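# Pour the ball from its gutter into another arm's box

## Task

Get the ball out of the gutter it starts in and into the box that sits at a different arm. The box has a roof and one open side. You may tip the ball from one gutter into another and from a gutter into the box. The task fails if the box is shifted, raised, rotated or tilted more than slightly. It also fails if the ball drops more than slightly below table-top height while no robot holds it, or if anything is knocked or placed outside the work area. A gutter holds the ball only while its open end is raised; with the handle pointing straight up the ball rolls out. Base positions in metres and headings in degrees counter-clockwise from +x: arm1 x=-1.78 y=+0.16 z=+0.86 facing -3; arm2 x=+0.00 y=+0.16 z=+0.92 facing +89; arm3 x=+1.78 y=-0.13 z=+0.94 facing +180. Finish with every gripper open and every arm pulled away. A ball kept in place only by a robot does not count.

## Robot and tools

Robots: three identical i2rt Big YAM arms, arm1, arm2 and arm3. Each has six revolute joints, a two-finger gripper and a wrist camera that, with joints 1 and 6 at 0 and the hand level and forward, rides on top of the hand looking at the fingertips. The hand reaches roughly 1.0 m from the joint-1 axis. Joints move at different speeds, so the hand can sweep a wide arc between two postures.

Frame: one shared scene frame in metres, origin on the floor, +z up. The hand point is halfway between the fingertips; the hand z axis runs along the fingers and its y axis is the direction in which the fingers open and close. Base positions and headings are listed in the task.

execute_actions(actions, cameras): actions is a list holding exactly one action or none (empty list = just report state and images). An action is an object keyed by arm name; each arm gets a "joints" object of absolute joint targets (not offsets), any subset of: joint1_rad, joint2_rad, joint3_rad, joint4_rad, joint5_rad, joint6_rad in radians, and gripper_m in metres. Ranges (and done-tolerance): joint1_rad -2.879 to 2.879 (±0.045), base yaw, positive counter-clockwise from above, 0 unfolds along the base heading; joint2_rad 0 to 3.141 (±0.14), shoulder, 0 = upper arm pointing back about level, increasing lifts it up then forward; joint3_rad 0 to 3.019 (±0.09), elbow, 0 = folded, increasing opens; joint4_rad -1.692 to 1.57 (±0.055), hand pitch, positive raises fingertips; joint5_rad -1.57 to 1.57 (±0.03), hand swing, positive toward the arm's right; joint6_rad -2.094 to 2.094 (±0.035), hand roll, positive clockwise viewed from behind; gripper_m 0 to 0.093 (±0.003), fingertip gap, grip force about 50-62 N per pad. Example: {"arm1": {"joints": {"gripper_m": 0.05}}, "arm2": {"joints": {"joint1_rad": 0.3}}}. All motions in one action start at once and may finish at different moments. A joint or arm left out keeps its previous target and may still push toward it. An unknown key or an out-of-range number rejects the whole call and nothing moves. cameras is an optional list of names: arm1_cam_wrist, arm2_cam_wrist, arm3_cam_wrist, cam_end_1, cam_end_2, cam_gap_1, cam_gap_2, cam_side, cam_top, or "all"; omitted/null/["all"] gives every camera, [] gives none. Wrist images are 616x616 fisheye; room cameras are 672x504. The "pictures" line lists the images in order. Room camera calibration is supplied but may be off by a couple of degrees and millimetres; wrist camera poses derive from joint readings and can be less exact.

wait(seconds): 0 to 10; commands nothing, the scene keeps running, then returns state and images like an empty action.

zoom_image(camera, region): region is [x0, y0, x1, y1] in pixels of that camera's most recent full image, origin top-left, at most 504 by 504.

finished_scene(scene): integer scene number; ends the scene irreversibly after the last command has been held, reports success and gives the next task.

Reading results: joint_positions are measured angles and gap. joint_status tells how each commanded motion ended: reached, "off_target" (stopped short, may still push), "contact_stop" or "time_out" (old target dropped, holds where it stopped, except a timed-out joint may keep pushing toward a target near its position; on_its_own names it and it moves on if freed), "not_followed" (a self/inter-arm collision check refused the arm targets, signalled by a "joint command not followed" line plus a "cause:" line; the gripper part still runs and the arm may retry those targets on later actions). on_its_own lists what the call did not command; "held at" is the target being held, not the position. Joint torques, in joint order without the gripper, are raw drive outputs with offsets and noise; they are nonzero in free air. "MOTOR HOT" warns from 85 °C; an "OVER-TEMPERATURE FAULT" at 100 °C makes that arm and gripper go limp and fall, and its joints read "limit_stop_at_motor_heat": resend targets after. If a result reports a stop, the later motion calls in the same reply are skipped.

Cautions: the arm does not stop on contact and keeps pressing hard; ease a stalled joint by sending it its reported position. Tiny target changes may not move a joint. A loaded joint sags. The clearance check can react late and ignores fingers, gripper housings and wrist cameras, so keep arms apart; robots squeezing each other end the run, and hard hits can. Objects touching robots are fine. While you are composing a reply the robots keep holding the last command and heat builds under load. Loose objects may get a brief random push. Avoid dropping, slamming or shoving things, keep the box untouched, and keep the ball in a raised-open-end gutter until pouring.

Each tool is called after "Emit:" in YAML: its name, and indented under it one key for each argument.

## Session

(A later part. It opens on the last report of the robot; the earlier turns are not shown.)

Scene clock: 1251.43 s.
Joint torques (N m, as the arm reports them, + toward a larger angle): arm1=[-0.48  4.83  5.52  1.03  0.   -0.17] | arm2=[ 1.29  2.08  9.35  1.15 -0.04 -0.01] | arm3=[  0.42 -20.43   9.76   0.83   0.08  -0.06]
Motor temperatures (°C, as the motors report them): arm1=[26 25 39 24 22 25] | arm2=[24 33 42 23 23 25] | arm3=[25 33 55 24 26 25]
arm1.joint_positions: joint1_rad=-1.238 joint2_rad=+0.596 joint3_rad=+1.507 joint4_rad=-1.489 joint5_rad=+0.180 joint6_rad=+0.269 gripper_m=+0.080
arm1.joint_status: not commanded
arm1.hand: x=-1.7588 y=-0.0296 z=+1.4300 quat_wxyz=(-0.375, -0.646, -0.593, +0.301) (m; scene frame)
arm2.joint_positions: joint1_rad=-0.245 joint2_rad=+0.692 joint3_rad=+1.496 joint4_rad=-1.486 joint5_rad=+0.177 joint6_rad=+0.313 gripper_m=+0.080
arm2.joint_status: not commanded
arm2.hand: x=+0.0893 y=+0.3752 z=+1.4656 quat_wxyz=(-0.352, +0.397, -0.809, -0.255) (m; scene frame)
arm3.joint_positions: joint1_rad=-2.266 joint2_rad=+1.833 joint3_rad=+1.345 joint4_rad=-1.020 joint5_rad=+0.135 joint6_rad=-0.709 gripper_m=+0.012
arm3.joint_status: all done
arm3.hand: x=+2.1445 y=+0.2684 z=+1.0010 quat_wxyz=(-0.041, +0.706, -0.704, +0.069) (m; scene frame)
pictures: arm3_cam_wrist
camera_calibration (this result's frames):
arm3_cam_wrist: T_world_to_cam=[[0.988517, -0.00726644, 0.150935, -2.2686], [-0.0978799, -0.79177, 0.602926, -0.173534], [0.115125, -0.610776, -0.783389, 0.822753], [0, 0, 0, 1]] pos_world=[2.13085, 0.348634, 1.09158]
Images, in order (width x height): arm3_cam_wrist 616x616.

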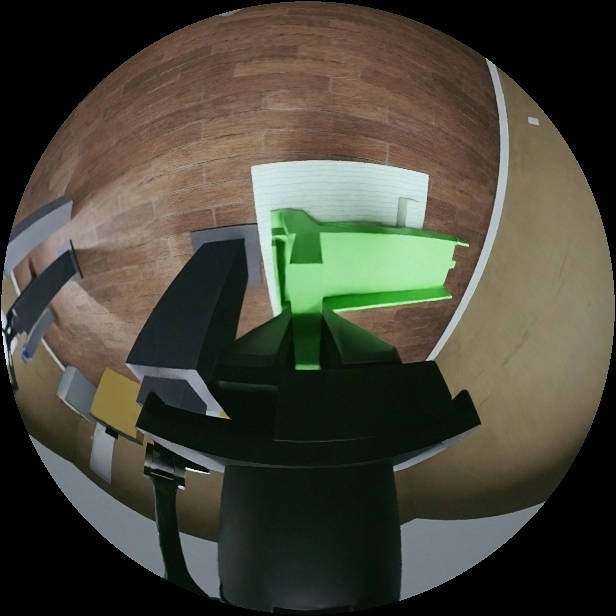

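Emit:
execute_actions:
  actions:
    - {"arm3":{"joints":{"joint3_rad":1.275,"joint4_rad":-0.89}}}
  cameras: ["arm3_cam_wrist"]

Scene clock: 1264.13 s.
Joint torques (N m, as the arm reports them, + toward a larger angle): arm1=[-0.64  4.82  5.51  1.    0.   -0.17] | arm2=[ 1.3   2.06  9.34  1.14 -0.04 -0.01] | arm3=[ -0.24 -19.87   7.58   0.77   0.14  -0.05]
Motor temperatures (°C, as the motors report them): arm1=[26 25 39 24 22 25] | arm2=[24 32 42 23 23 25] | arm3=[25 34 53 24 26 25]
arm1.joint_positions: joint1_rad=-1.238 joint2_rad=+0.596 joint3_rad=+1.507 joint4_rad=-1.489 joint5_rad=+0.180 joint6_rad=+0.269 gripper_m=+0.080
arm1.joint_status: not commanded
arm1.hand: x=-1.7588 y=-0.0296 z=+1.4300 quat_wxyz=(-0.375, -0.646, -0.593, +0.301) (m; scene frame)
arm2.joint_positions: joint1_rad=-0.245 joint2_rad=+0.692 joint3_rad=+1.496 joint4_rad=-1.486 joint5_rad=+0.177 joint6_rad=+0.313 gripper_m=+0.080
arm2.joint_status: not commanded
arm2.hand: x=+0.0893 y=+0.3752 z=+1.4656 quat_wxyz=(-0.352, +0.397, -0.809, -0.255) (m; scene frame)
arm3.joint_positions: joint1_rad=-2.266 joint2_rad=+1.825 joint3_rad=+1.270 joint4_rad=-0.904 joint5_rad=+0.135 joint6_rad=-0.713 gripper_m=+0.012
arm3.joint_status: all done
arm3.hand: x=+2.1426 y=+0.2661 z=+0.9816 quat_wxyz=(-0.066, +0.705, -0.702, +0.067) (m; scene frame)
pictures: arm3_cam_wrist
camera_calibration (this result's frames):
arm3_cam_wrist: T_world_to_cam=[[0.983147, -0.00907053, 0.182591, -2.2828], [-0.113213, -0.814415, 0.569131, -0.0917624], [0.143542, -0.580211, -0.801717, 0.75531], [0, 0, 0, 1]] pos_world=[2.12552, 0.3428, 1.07459]
Images, in order (width x height): arm3_cam_wrist 616x616.

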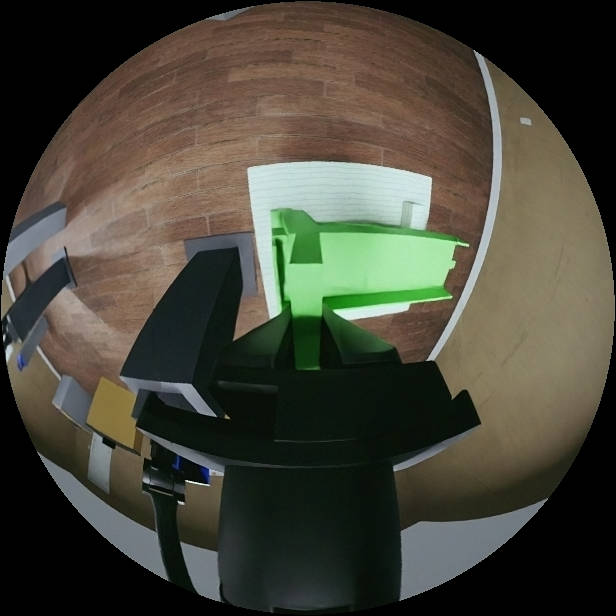

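Emit:
execute_actions:
  actions:
    - {"arm3":{"joints":{"gripper_m":0.08}}}
  cameras: ["arm3_cam_wrist"]

Emit:
execute_actions:
  actions:
    - {"arm3":{"joints":{"joint3_rad":1.55,"joint4_rad":-1.15}}}
  cameras: ["arm3_cam_wrist"]

Emit:
execute_actions:
  actions:
    - {"arm3":{"joints":{"joint2_rad":0.7,"joint3_rad":1.5,"joint4_rad":-1.4}}}
  cameras: ["cam_end_2","cam_side","cam_top"]

Scene clock: 1271.87 s.
Joint torques (N m, as the arm reports them, + toward a larger angle): arm1=[-0.63  4.99  5.52  1.03  0.   -0.17] | arm2=[ 1.32  2.11  9.35  1.14 -0.04 -0.01] | arm3=[ -0.2  -19.71   7.36   0.84   0.19   0.  ]
Motor temperatures (°C, as the motors report them): arm1=[26 25 39 24 22 25] | arm2=[24 32 42 23 23 25] | arm3=[25 35 51 24 26 25]
arm1.joint_positions: joint1_rad=-1.238 joint2_rad=+0.596 joint3_rad=+1.507 joint4_rad=-1.489 joint5_rad=+0.180 joint6_rad=+0.269 gripper_m=+0.080
arm1.joint_status: not commanded
arm1.hand: x=-1.7588 y=-0.0296 z=+1.4300 quat_wxyz=(-0.375, -0.646, -0.593, +0.301) (m; scene frame)
arm2.joint_positions: joint1_rad=-0.245 joint2_rad=+0.692 joint3_rad=+1.496 joint4_rad=-1.486 joint5_rad=+0.177 joint6_rad=+0.313 gripper_m=+0.080
arm2.joint_status: not commanded
arm2.hand: x=+0.0893 y=+0.3752 z=+1.4656 quat_wxyz=(-0.352, +0.397, -0.809, -0.255) (m; scene frame)
arm3.joint_positions: joint1_rad=-2.266 joint2_rad=+1.825 joint3_rad=+1.270 joint4_rad=-0.902 joint5_rad=+0.134 joint6_rad=-0.713 gripper_m=+0.080
arm3.joint_status: all done
arm3.hand: x=+2.1426 y=+0.2664 z=+0.9816 quat_wxyz=(-0.067, +0.705, -0.702, +0.066) (m; scene frame)
pictures: arm3_cam_wrist
camera_calibration (this result's frames):
arm3_cam_wrist: T_world_to_cam=[[0.983119, -0.00921793, 0.182735, -2.28292], [-0.11322, -0.815202, 0.568003, -0.0901893], [0.14373, -0.579104, -0.802484, 0.755539], [0, 0, 0, 1]] pos_world=[2.12558, 0.342969, 1.07471]
Images, in order (width x height): arm3_cam_wrist 616x616.

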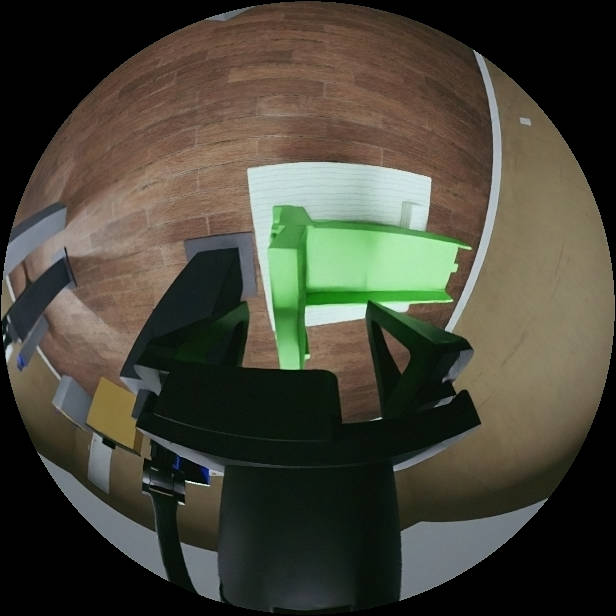

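Scene clock: 1272.97 s.
Joint torques (N m, as the arm reports them, + toward a larger angle): arm1=[-0.58  4.92  5.48  1.02  0.   -0.17] | arm2=[ 1.31  2.09  9.36  1.13 -0.04 -0.01] | arm3=[ -0.72 -19.13  10.24   0.21   0.17  -0.01]
Motor temperatures (°C, as the motors report them): arm1=[26 25 39 24 22 25] | arm2=[24 32 42 23 23 25] | arm3=[25 35 51 24 26 25]
arm1.joint_positions: joint1_rad=-1.238 joint2_rad=+0.596 joint3_rad=+1.507 joint4_rad=-1.489 joint5_rad=+0.180 joint6_rad=+0.269 gripper_m=+0.080
arm1.joint_status: not commanded
arm1.hand: x=-1.7588 y=-0.0296 z=+1.4300 quat_wxyz=(-0.375, -0.646, -0.593, +0.301) (m; scene frame)
arm2.joint_positions: joint1_rad=-0.245 joint2_rad=+0.692 joint3_rad=+1.496 joint4_rad=-1.486 joint5_rad=+0.177 joint6_rad=+0.313 gripper_m=+0.080
arm2.joint_status: not commanded
arm2.hand: x=+0.0893 y=+0.3752 z=+1.4656 quat_wxyz=(-0.352, +0.397, -0.809, -0.255) (m; scene frame)
arm3.joint_positions: joint1_rad=-2.266 joint2_rad=+1.806 joint3_rad=+1.516 joint4_rad=-1.141 joint5_rad=+0.134 joint6_rad=-0.713 gripper_m=+0.080
arm3.joint_status: all done
arm3.hand: x=+2.1679 y=+0.2976 z=+1.0773 quat_wxyz=(-0.080, +0.704, -0.702, +0.065) (m; scene frame)
pictures: arm3_cam_wrist
camera_calibration (this result's frames):
arm3_cam_wrist: T_world_to_cam=[[0.979928, -0.0127847, 0.198941, -2.33449], [-0.122391, -0.826306, 0.549763, -0.073433], [0.157358, -0.563077, -0.811285, 0.822007], [0, 0, 0, 1]] pos_world=[2.14929, 0.372329, 1.17168]
Images, in order (width x height): arm3_cam_wrist 616x616.

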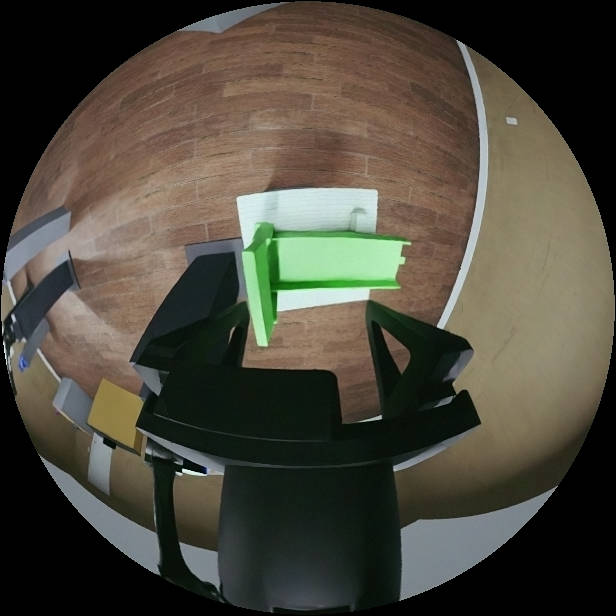

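Scene clock: 1274.70 s.
Joint torques (N m, as the arm reports them, + toward a larger angle): arm1=[-0.65  4.88  5.5   1.05  0.01 -0.18] | arm2=[ 1.29  2.12  9.34  1.14 -0.04 -0.01] | arm3=[-0.25  2.14  7.95  1.29  0.16  0.04]
Motor temperatures (°C, as the motors report them): arm1=[26 25 39 24 22 25] | arm2=[24 32 42 23 23 25] | arm3=[25 34 51 24 26 25]
arm1.joint_positions: joint1_rad=-1.238 joint2_rad=+0.596 joint3_rad=+1.507 joint4_rad=-1.489 joint5_rad=+0.180 joint6_rad=+0.269 gripper_m=+0.080
arm1.joint_status: not commanded
arm1.hand: x=-1.7588 y=-0.0296 z=+1.4300 quat_wxyz=(-0.375, -0.646, -0.593, +0.301) (m; scene frame)
arm2.joint_positions: joint1_rad=-0.245 joint2_rad=+0.692 joint3_rad=+1.496 joint4_rad=-1.486 joint5_rad=+0.177 joint6_rad=+0.313 gripper_m=+0.080
arm2.joint_status: not commanded
arm2.hand: x=+0.0893 y=+0.3752 z=+1.4656 quat_wxyz=(-0.352, +0.397, -0.809, -0.255) (m; scene frame)
arm3.joint_positions: joint1_rad=-2.266 joint2_rad=+0.693 joint3_rad=+1.489 joint4_rad=-1.393 joint5_rad=+0.134 joint6_rad=-0.713 gripper_m=+0.080
arm3.joint_status: all done
arm3.hand: x=+1.9477 y=+0.0423 z=+1.5030 quat_wxyz=(-0.475, +0.604, -0.639, +0.026) (m; scene frame)
pictures: cam_end_2, cam_side, cam_top
Images, in order (width x height): cam_end_2 672x504, cam_side 672x504, cam_top 672x504.

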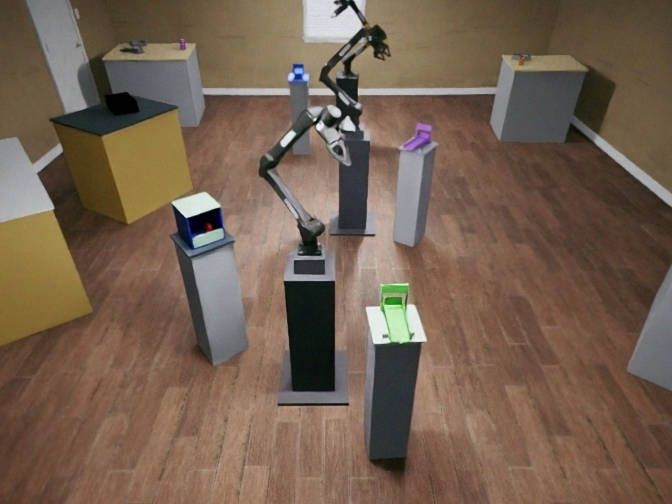

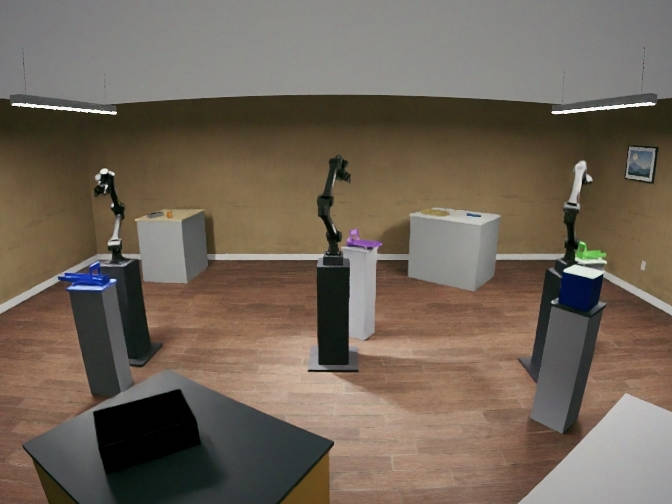

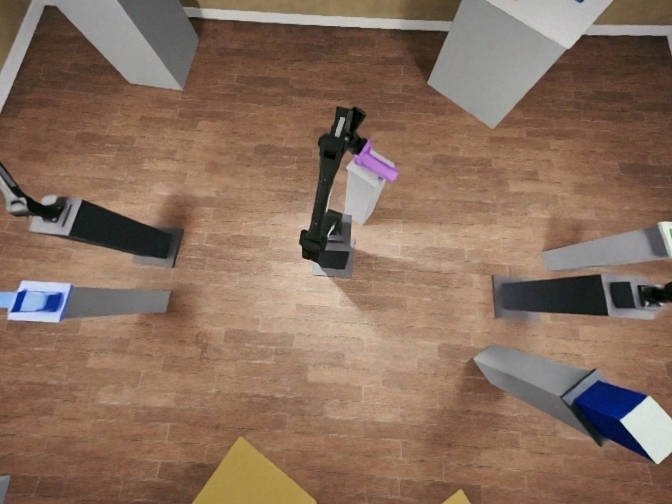

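Ball is in the box, all gutters are back on their stands and the arms are clear.

Emit:
finished_scene:
  scene: 1

The scene is finished: the task was done.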